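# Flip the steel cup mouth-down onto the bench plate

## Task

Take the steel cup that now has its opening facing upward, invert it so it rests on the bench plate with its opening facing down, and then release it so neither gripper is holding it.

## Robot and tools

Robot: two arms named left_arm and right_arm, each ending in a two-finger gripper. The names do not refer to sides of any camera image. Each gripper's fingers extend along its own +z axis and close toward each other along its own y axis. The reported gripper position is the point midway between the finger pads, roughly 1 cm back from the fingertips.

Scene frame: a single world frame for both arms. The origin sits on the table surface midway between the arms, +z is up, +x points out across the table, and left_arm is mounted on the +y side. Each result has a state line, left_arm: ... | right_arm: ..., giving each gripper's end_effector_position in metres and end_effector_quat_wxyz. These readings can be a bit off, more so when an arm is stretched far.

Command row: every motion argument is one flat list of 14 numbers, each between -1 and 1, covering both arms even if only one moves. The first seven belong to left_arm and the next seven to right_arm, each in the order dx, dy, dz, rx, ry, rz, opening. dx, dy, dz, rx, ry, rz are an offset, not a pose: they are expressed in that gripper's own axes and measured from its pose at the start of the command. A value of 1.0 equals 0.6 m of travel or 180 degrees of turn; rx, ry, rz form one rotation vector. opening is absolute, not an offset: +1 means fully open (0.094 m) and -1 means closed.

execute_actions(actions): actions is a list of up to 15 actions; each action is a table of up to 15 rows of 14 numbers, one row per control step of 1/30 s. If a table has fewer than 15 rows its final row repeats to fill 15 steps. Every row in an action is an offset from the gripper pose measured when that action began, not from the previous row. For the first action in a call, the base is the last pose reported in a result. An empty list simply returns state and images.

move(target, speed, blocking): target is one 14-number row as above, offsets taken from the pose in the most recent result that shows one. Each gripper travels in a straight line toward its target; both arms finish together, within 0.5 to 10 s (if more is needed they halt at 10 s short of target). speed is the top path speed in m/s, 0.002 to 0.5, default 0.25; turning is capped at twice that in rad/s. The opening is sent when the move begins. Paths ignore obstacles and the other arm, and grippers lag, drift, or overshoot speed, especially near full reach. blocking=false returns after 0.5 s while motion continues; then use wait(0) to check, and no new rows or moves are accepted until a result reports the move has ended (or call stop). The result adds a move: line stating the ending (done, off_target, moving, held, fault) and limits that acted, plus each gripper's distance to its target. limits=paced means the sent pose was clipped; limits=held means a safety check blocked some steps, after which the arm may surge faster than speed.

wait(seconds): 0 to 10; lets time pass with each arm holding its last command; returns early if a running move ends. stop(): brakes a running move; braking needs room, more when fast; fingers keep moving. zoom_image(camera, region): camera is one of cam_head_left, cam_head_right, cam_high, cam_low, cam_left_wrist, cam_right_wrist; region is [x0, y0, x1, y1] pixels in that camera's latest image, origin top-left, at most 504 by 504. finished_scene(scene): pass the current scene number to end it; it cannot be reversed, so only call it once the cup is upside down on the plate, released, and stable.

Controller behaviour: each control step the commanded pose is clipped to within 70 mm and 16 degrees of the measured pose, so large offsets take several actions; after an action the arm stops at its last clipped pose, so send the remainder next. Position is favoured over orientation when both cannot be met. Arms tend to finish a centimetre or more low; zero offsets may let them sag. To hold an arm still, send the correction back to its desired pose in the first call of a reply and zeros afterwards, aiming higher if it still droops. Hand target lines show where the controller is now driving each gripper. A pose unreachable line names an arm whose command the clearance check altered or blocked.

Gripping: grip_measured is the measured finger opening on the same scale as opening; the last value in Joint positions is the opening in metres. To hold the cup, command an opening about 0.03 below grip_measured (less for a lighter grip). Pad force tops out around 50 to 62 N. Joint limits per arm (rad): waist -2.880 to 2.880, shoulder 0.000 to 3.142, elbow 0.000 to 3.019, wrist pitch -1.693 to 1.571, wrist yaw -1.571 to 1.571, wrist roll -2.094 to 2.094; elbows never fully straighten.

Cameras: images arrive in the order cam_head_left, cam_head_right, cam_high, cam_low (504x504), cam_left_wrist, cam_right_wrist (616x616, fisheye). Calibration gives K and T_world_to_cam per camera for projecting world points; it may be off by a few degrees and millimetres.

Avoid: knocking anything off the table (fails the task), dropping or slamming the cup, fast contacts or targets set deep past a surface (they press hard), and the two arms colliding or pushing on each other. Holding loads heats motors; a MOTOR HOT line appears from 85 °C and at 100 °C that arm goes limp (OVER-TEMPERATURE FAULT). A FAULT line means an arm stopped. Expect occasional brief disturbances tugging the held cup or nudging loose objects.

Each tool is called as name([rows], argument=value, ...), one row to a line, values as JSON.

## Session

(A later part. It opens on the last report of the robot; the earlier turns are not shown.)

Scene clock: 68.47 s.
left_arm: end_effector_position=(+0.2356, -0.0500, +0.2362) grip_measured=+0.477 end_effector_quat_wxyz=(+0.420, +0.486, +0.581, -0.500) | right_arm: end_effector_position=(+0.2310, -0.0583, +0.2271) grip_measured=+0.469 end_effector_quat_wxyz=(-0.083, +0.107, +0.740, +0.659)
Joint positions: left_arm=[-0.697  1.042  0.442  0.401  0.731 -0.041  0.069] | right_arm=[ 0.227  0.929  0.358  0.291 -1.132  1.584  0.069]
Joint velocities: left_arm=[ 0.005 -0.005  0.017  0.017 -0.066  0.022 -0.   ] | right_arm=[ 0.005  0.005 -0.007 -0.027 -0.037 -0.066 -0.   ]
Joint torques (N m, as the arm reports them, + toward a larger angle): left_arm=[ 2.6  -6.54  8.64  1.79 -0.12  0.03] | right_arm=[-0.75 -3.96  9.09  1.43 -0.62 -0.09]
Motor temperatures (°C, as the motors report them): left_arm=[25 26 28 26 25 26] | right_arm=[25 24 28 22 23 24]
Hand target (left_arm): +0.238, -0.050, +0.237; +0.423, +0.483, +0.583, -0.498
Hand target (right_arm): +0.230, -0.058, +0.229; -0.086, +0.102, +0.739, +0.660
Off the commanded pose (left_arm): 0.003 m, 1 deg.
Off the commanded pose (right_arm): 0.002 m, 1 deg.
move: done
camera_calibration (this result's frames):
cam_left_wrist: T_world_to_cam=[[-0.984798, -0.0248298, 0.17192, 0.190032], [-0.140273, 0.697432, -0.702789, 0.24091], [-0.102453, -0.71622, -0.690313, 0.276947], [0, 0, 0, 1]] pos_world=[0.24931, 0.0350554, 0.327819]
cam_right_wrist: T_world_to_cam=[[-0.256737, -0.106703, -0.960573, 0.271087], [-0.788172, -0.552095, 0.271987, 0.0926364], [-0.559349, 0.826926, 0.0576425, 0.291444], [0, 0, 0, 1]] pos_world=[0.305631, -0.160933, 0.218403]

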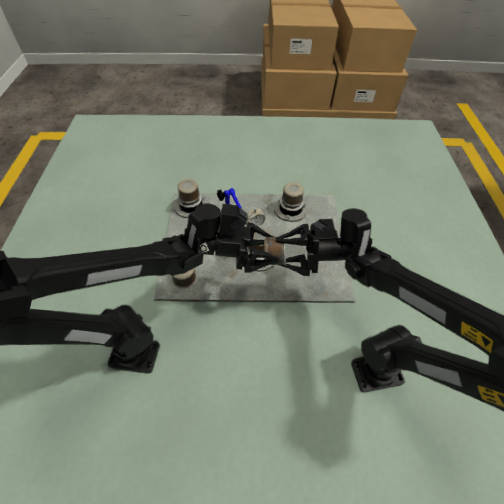

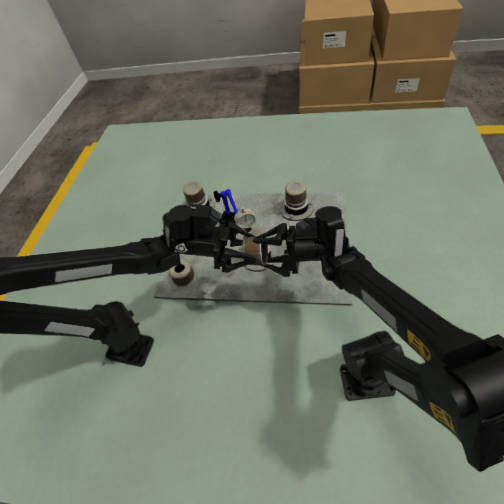

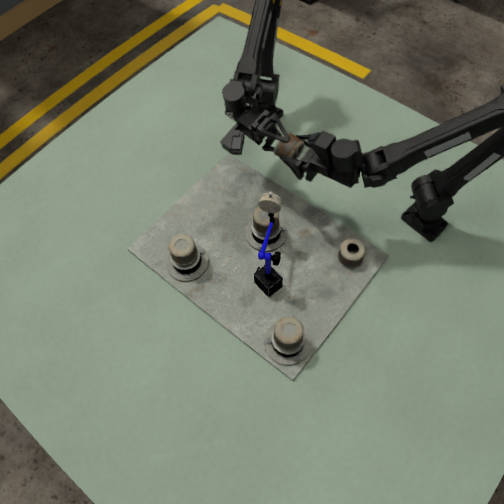

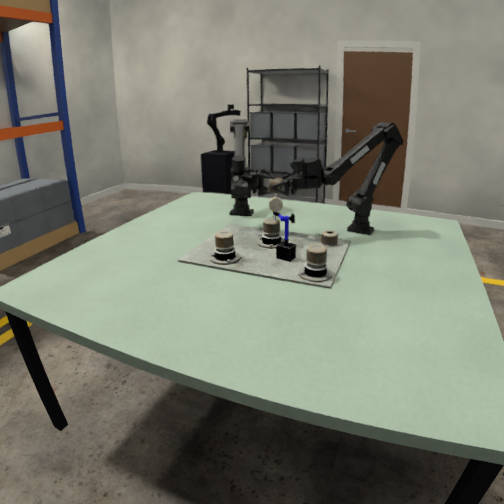

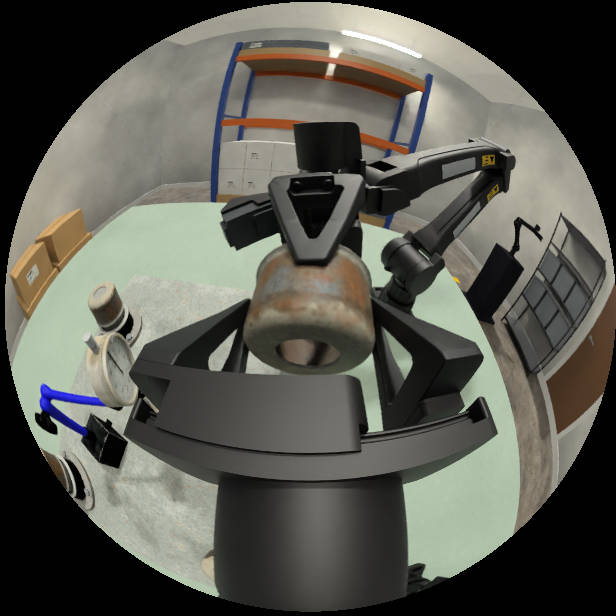

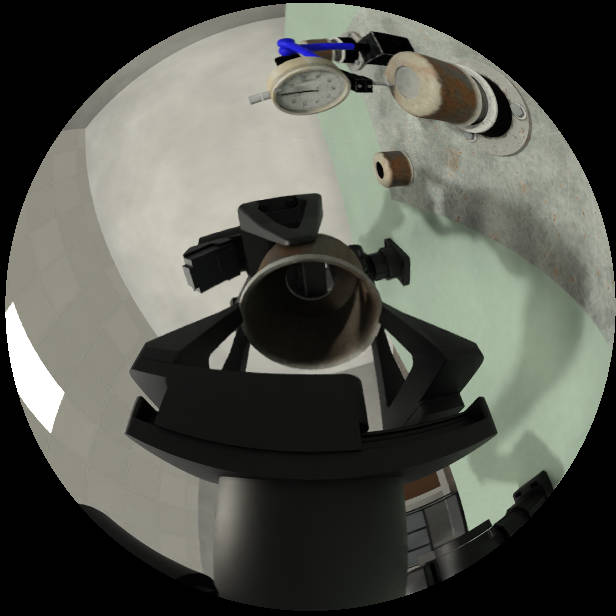

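move(target=[0,0,0,0,0,0,0.4,0,0,0,0,0,0,1])

move(target=[0,0,0,0,0,0,0.4,0,0.15,-0.4,0,0,0,1])

move(target=[0.105,0.128,0.17,-0.094,0.53,0,0.4,0,0,0,0,0,0,1])

Scene clock: 76.87 s.
left_arm: end_effector_position=(+0.2335, -0.0477, +0.2297) grip_measured=+0.477 end_effector_quat_wxyz=(+0.415, +0.486, +0.585, -0.499) | right_arm: end_effector_position=(+0.2312, -0.0583, +0.2270) grip_measured=+1.000 end_effector_quat_wxyz=(-0.083, +0.107, +0.740, +0.659)
Joint positions: left_arm=[-0.697  1.042  0.431  0.399  0.731 -0.041  0.069] | right_arm=[ 0.227  0.929  0.358  0.291 -1.131  1.584  0.094]
Joint velocities: left_arm=[-0.024 -0.015 -0.007 -0.017  0.007 -0.051 -0.001] | right_arm=[ 0.005 -0.005 -0.012 -0.007  0.007 -0.022  0.   ]
Joint torques (N m, as the arm reports them, + toward a larger angle): left_arm=[ 2.36 -6.54  9.38  1.9   0.22  0.04] | right_arm=[-0.84 -3.85  8.88  1.43 -0.22 -0.09]
Motor temperatures (°C, as the motors report them): left_arm=[25 26 27 26 25 26] | right_arm=[25 24 28 22 23 24]
Hand target (left_arm): +0.236, -0.050, +0.236; +0.420, +0.486, +0.581, -0.500
Hand target (right_arm): +0.231, -0.058, +0.227; -0.083, +0.107, +0.740, +0.659
Off the commanded pose (left_arm): 0.007 m, 1 deg.
Off the commanded pose (right_arm): 0.000 m, 0 deg.
move: done
camera_calibration (this result's frames):
cam_left_wrist: T_world_to_cam=[[-0.983112, -0.0266636, 0.181053, 0.186526], [-0.146946, 0.70469, -0.694132, 0.234335], [-0.109078, -0.709014, -0.696707, 0.277262], [0, 0, 0, 1]] pos_world=[0.248053, 0.0364231, 0.322059]
cam_right_wrist: T_world_to_cam=[[-0.256735, -0.106702, -0.960574, 0.271087], [-0.788599, -0.551464, 0.272028, 0.0928681], [-0.558748, 0.827347, 0.0574354, 0.291455], [0, 0, 0, 1]] pos_world=[0.305683, -0.160995, 0.218397]

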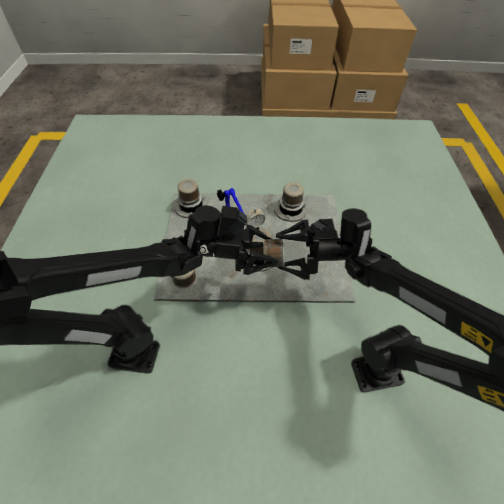

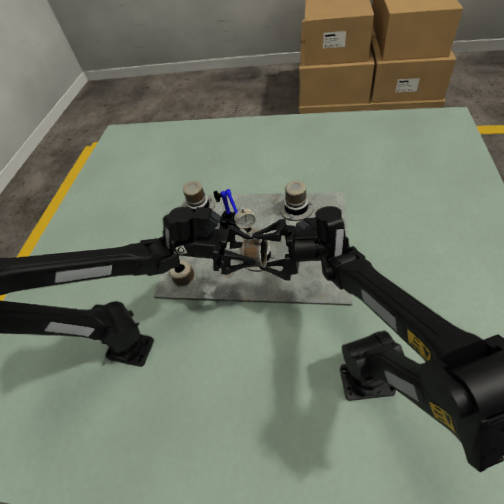

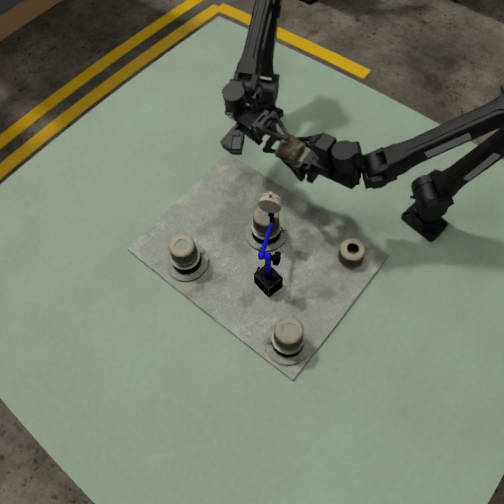

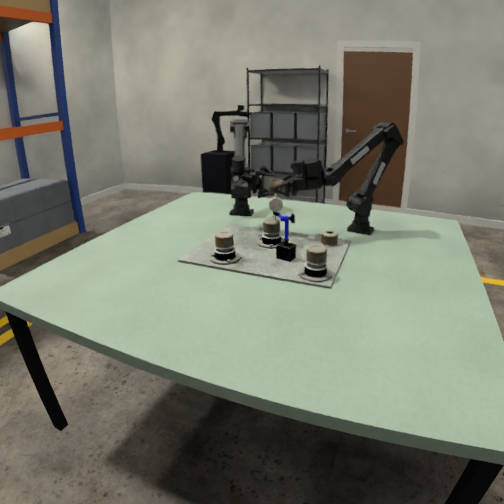

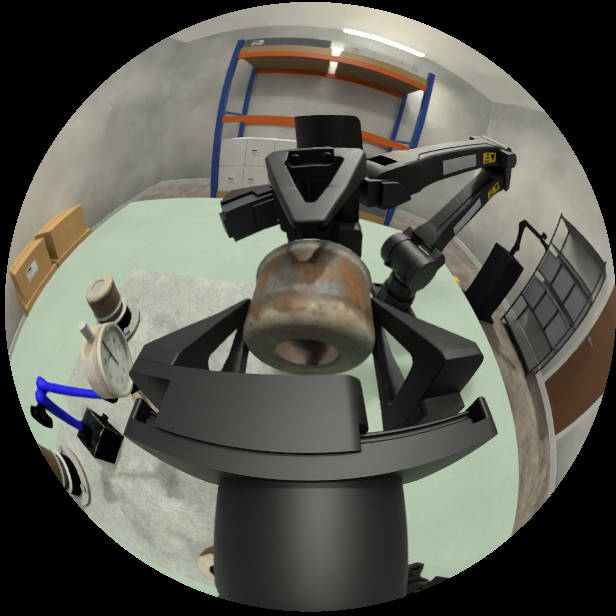

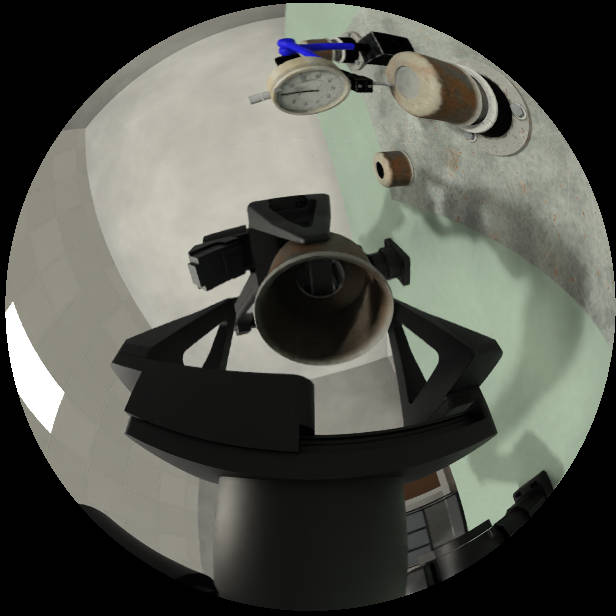

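Scene clock: 78.60 s.
left_arm: end_effector_position=(+0.2313, -0.0454, +0.2235) grip_measured=+0.477 end_effector_quat_wxyz=(+0.410, +0.486, +0.590, -0.499) | right_arm: end_effector_position=(+0.2530, -0.2842, +0.3179) grip_measured=+1.000 end_effector_quat_wxyz=(+0.105, +0.304, +0.639, +0.699)
Joint positions: left_arm=[-0.697  1.042  0.419  0.396  0.731 -0.041  0.069] | right_arm=[-0.772  0.549  0.445 -0.287 -1.569  1.473  0.094]
Joint velocities: left_arm=[-0.015 -0.005 -0.017 -0.002  0.037 -0.022 -0.001] | right_arm=[-0.005 -0.005 -0.002 -0.027  0.007  0.037  0.   ]
Joint torques (N m, as the arm reports them, + toward a larger angle): left_arm=[ 2.34 -6.37  9.3   1.87  0.22  0.03] | right_arm=[-0.93 -0.93 13.56  0.65 -0.38  0.04]
Motor temperatures (°C, as the motors report them): left_arm=[25 26 27 26 25 26] | right_arm=[25 24 28 22 23 24]
Hand target (left_arm): +0.233, -0.048, +0.230; +0.415, +0.486, +0.585, -0.499
Hand target (right_arm): +0.253, -0.285, +0.340; +0.116, +0.295, +0.643, +0.698
Off the commanded pose (left_arm): 0.007 m, 1 deg.
Off the commanded pose (right_arm): 0.024 m, 34 deg; orientation clipped at the last step of the last action.
joint sent to its limit (right arm) — the command would take joint 5 (wrist yaw) past its lower limit, so that joint was sent only as far as its limit.
move: off_target (right_arm); limits=paced
camera_calibration (this result's frames):
cam_left_wrist: T_world_to_cam=[[-0.981388, -0.0285388, 0.189903, 0.183174], [-0.153358, 0.711664, -0.685577, 0.227931], [-0.115582, -0.70194, -0.702795, 0.277484], [0, 0, 0, 1]] pos_world=[0.246792, 0.037795, 0.316493]
cam_right_wrist: T_world_to_cam=[[-0.230637, 0.158247, -0.960086, 0.408437], [-0.9728, -0.0594247, 0.223896, 0.162543], [-0.0216219, 0.98561, 0.167648, 0.359407], [0, 0, 0, 1]] pos_world=[0.260094, -0.40921, 0.295488]

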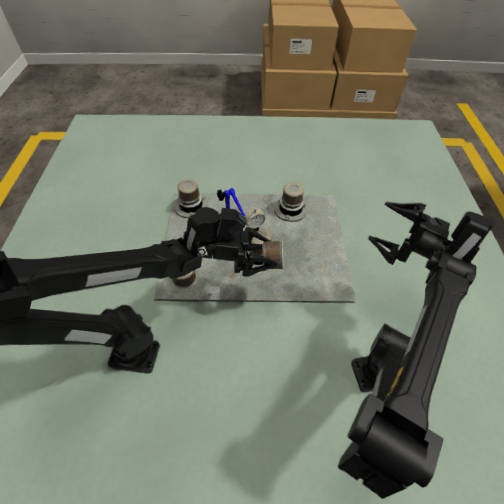

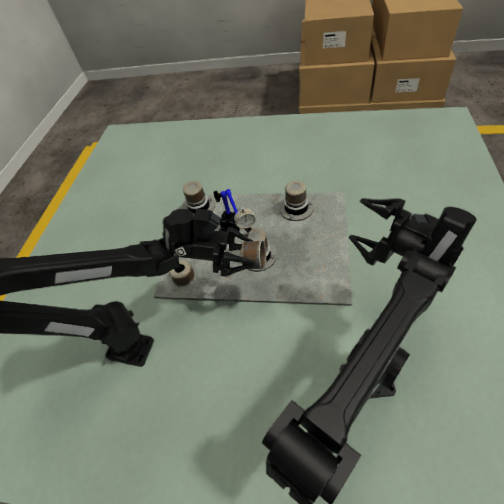

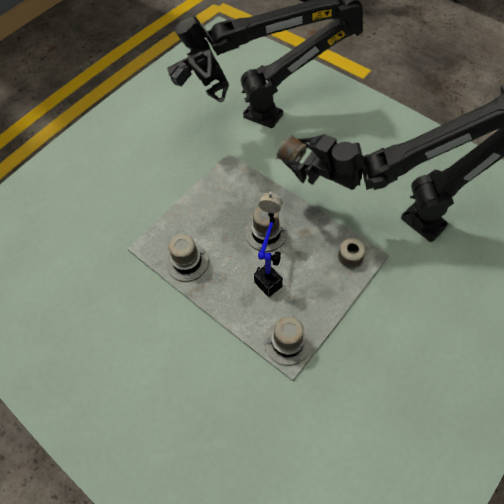

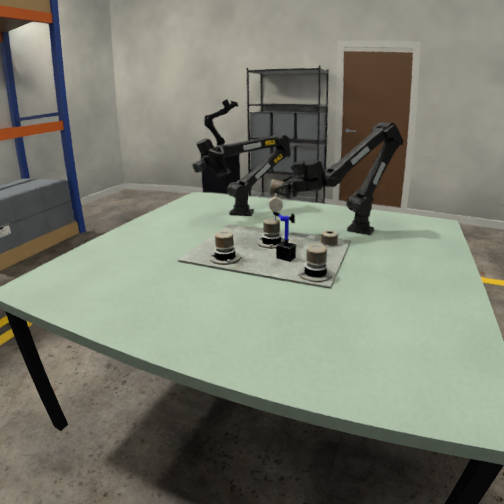

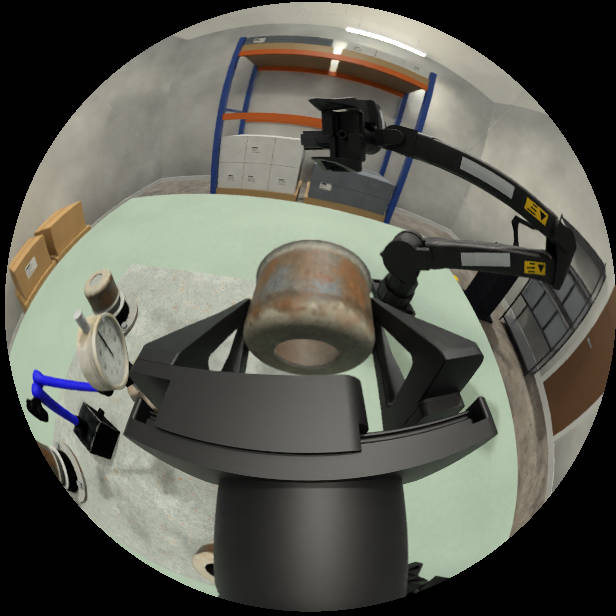

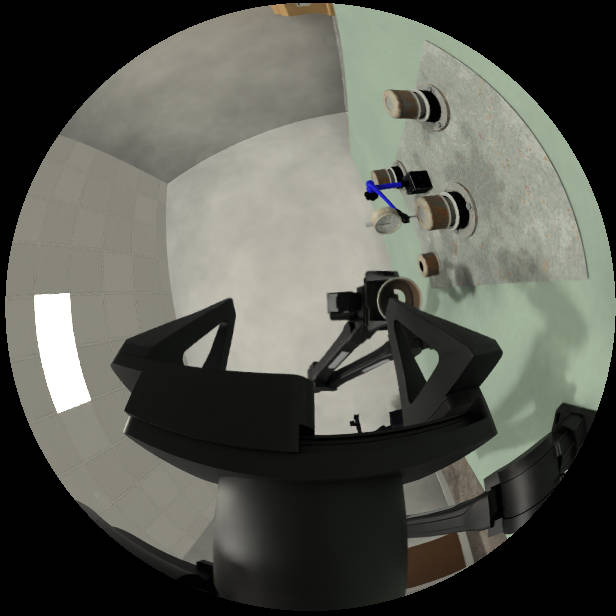

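Scene clock: 82.43 s.
left_arm: end_effector_position=(+0.2888, -0.1172, +0.1079) grip_measured=+0.478 end_effector_quat_wxyz=(-0.116, +0.637, +0.754, +0.113) | right_arm: end_effector_position=(+0.2530, -0.2842, +0.3179) grip_measured=+1.000 end_effector_quat_wxyz=(+0.105, +0.304, +0.639, +0.699)
Joint positions: left_arm=[-0.979  1.918  1.592 -1.55  -0.114  0.276  0.069] | right_arm=[-0.772  0.549  0.445 -0.288 -1.569  1.473  0.094]
Joint velocities: left_arm=[-0.005 -0.005 -0.002  0.002  0.007 -0.022 -0.   ] | right_arm=[-0.015  0.005  0.002 -0.017 -0.007 -0.007  0.   ]
Joint torques (N m, as the arm reports them, + toward a larger angle): left_arm=[  1.63 -21.16  12.15  -1.    -0.15  -0.05] | right_arm=[-0.82 -0.04  9.96  1.14 -0.32 -0.09]
Motor temperatures (°C, as the motors report them): left_arm=[25 27 28 26 25 26] | right_arm=[25 24 28 22 23 24]
Hand target (left_arm): +0.293, -0.134, +0.125; -0.096, +0.638, +0.757, +0.107
Hand target (right_arm): +0.253, -0.284, +0.318; +0.105, +0.304, +0.639, +0.699
Off the commanded pose (left_arm): 0.028 m, 2 deg.
Off the commanded pose (right_arm): 0.000 m, 0 deg.
move: off_target (left_arm)
camera_calibration (this result's frames):
cam_left_wrist: T_world_to_cam=[[-0.986248, -0.164123, -0.0194585, 0.267546], [-0.110952, 0.570231, 0.813957, 0.0180138], [-0.122493, 0.804923, -0.580599, 0.317961], [0, 0, 0, 1]] pos_world=[0.304813, -0.222295, 0.175151]
cam_right_wrist: T_world_to_cam=[[-0.23094, 0.158452, -0.959979, 0.40851], [-0.972729, -0.0594725, 0.224191, 0.162415], [-0.0215688, 0.985574, 0.167865, 0.359312], [0, 0, 0, 1]] pos_world=[0.260077, -0.409199, 0.295433]

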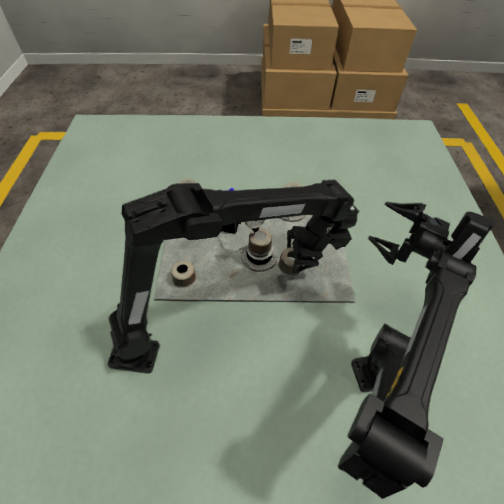

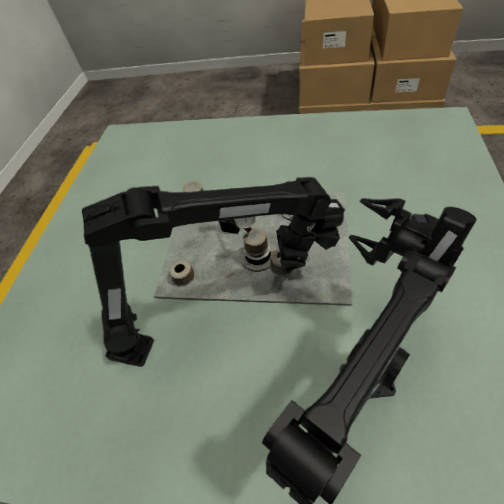

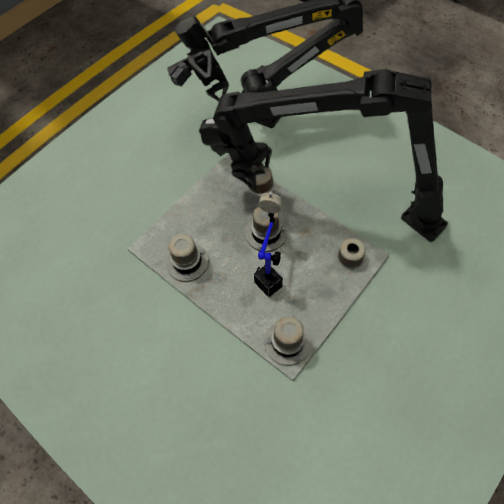

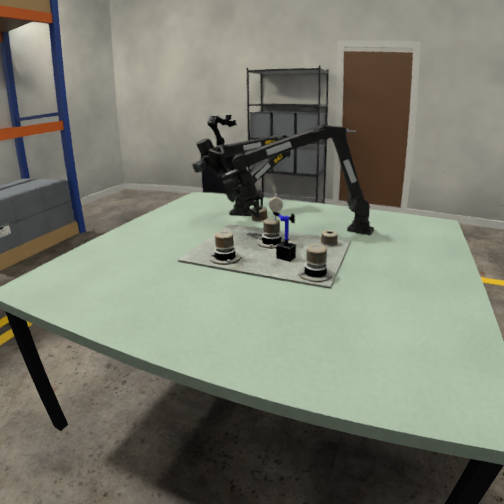

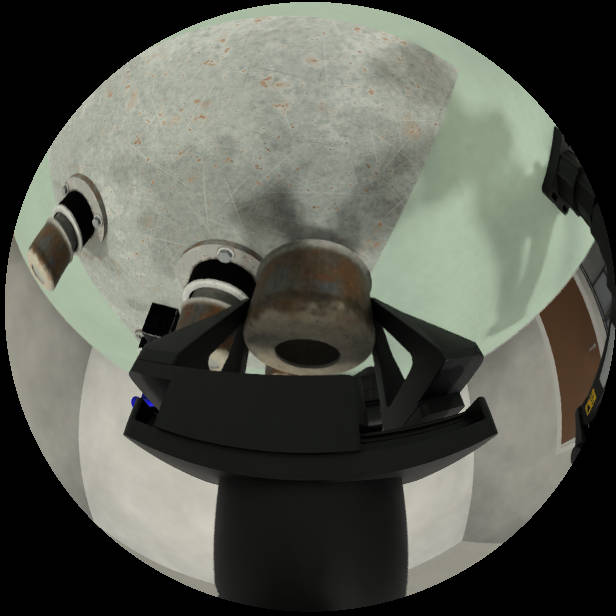

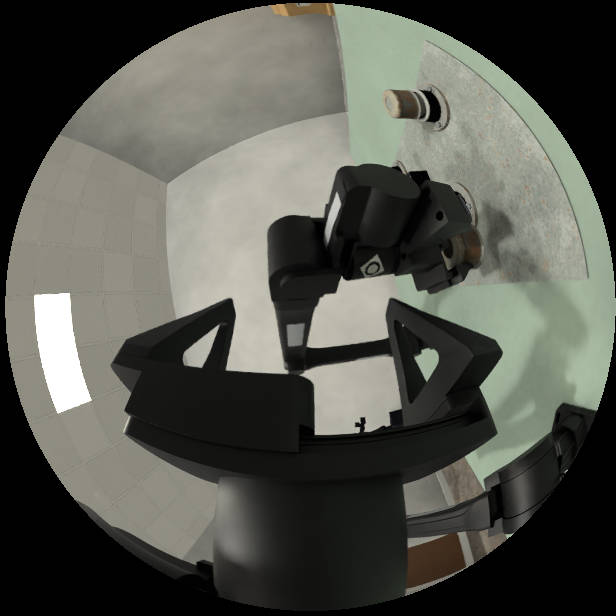

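move(target=[-0.13,0.056,0.037,0,-0.025,0,0.4,0,0,0,0,0,0,1], speed=0.1)

zoom_image(camera="cam_low", region=[170,160,330,280])

Scene clock: 88.07 s.
left_arm: end_effector_position=(+0.3194, -0.1605, +0.0512) grip_measured=+0.478 end_effector_quat_wxyz=(-0.107, +0.640, +0.755, +0.098) | right_arm: end_effector_position=(+0.2530, -0.2842, +0.3179) grip_measured=+1.000 end_effector_quat_wxyz=(+0.105, +0.304, +0.639, +0.699)
Joint positions: left_arm=[-0.96   2.083  1.707 -1.469 -0.101  0.302  0.069] | right_arm=[-0.772  0.549  0.445 -0.288 -1.569  1.473  0.094]
Joint velocities: left_arm=[-0.005 -0.005  0.007 -0.002 -0.007  0.007 -0.   ] | right_arm=[ 0.005 -0.005  0.002 -0.002  0.022 -0.095  0.   ]
Joint torques (N m, as the arm reports them, + toward a larger angle): left_arm=[  3.12 -22.88  11.78  -0.25   0.13   0.1 ] | right_arm=[-0.83 -0.05  9.98  1.14 -0.32 -0.09]
Motor temperatures (°C, as the motors report them): left_arm=[25 27 28 25 25 26] | right_arm=[25 24 28 22 23 24]
Hand target (left_arm): +0.333, -0.176, +0.062; -0.086, +0.640, +0.758, +0.088
Hand target (right_arm): +0.253, -0.284, +0.318; +0.105, +0.304, +0.639, +0.699
Off the commanded pose (left_arm): 0.025 m, 3 deg.
Off the commanded pose (right_arm): 0.000 m, 0 deg.
move: off_target (left_arm)
camera_calibration (this result's frames):
cam_left_wrist: T_world_to_cam=[[-0.986818, -0.161591, -0.00886962, 0.289612], [-0.105058, 0.597964, 0.794608, 0.0958665], [-0.123098, 0.785065, -0.607058, 0.32196], [0, 0, 0, 1]] pos_world=[0.335498, -0.263286, 0.121841]
cam_right_wrist: T_world_to_cam=[[-0.23094, 0.158452, -0.959979, 0.40851], [-0.972729, -0.0594725, 0.224191, 0.162415], [-0.0215688, 0.985574, 0.167865, 0.359312], [0, 0, 0, 1]] pos_world=[0.260077, -0.409199, 0.295433]

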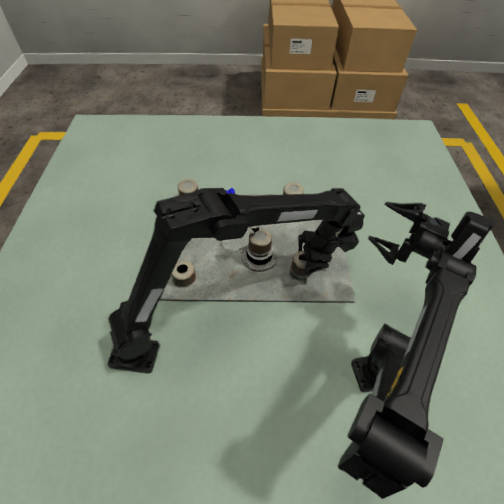

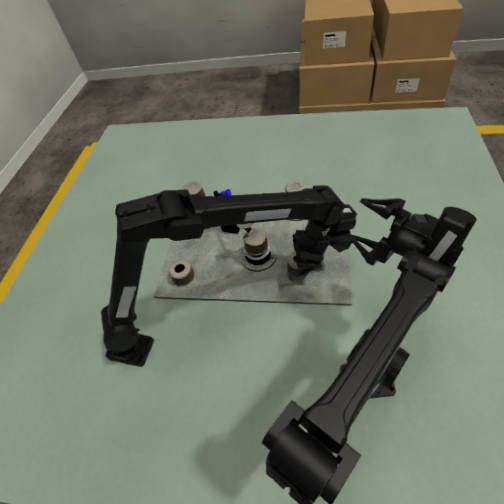

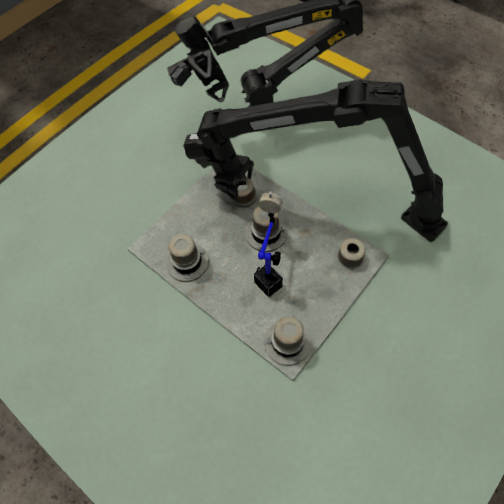

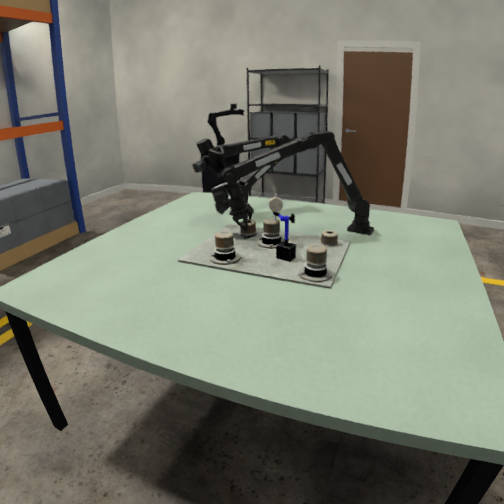

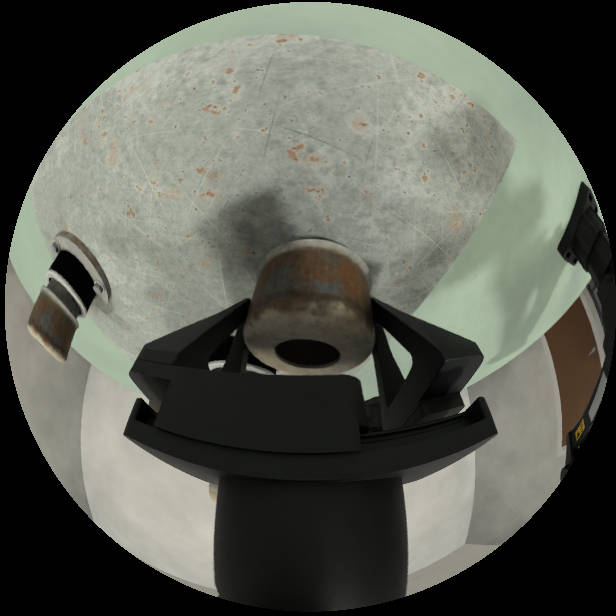

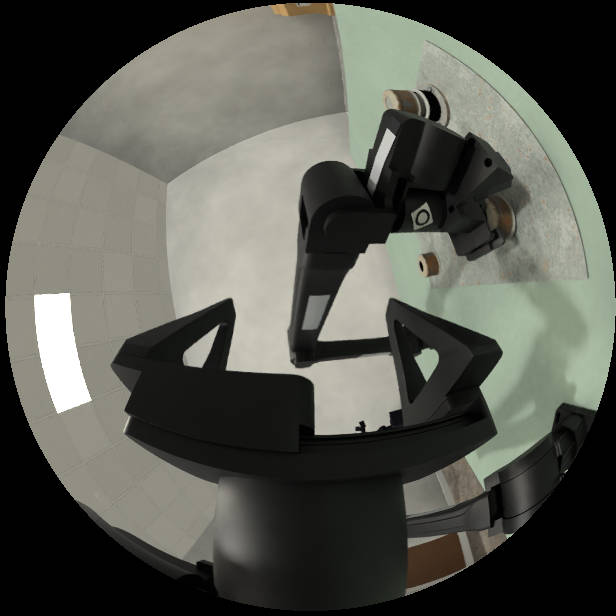

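Region (170, 160, 330, 280) of cam_low's 504x504 image, scaled by 3.150, with more detail than that image has; it fills the top 378 rows of this view, and the rest is white.

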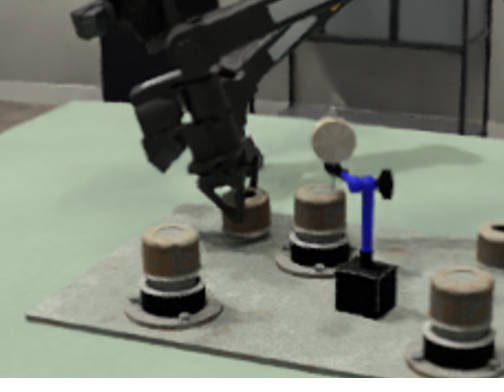

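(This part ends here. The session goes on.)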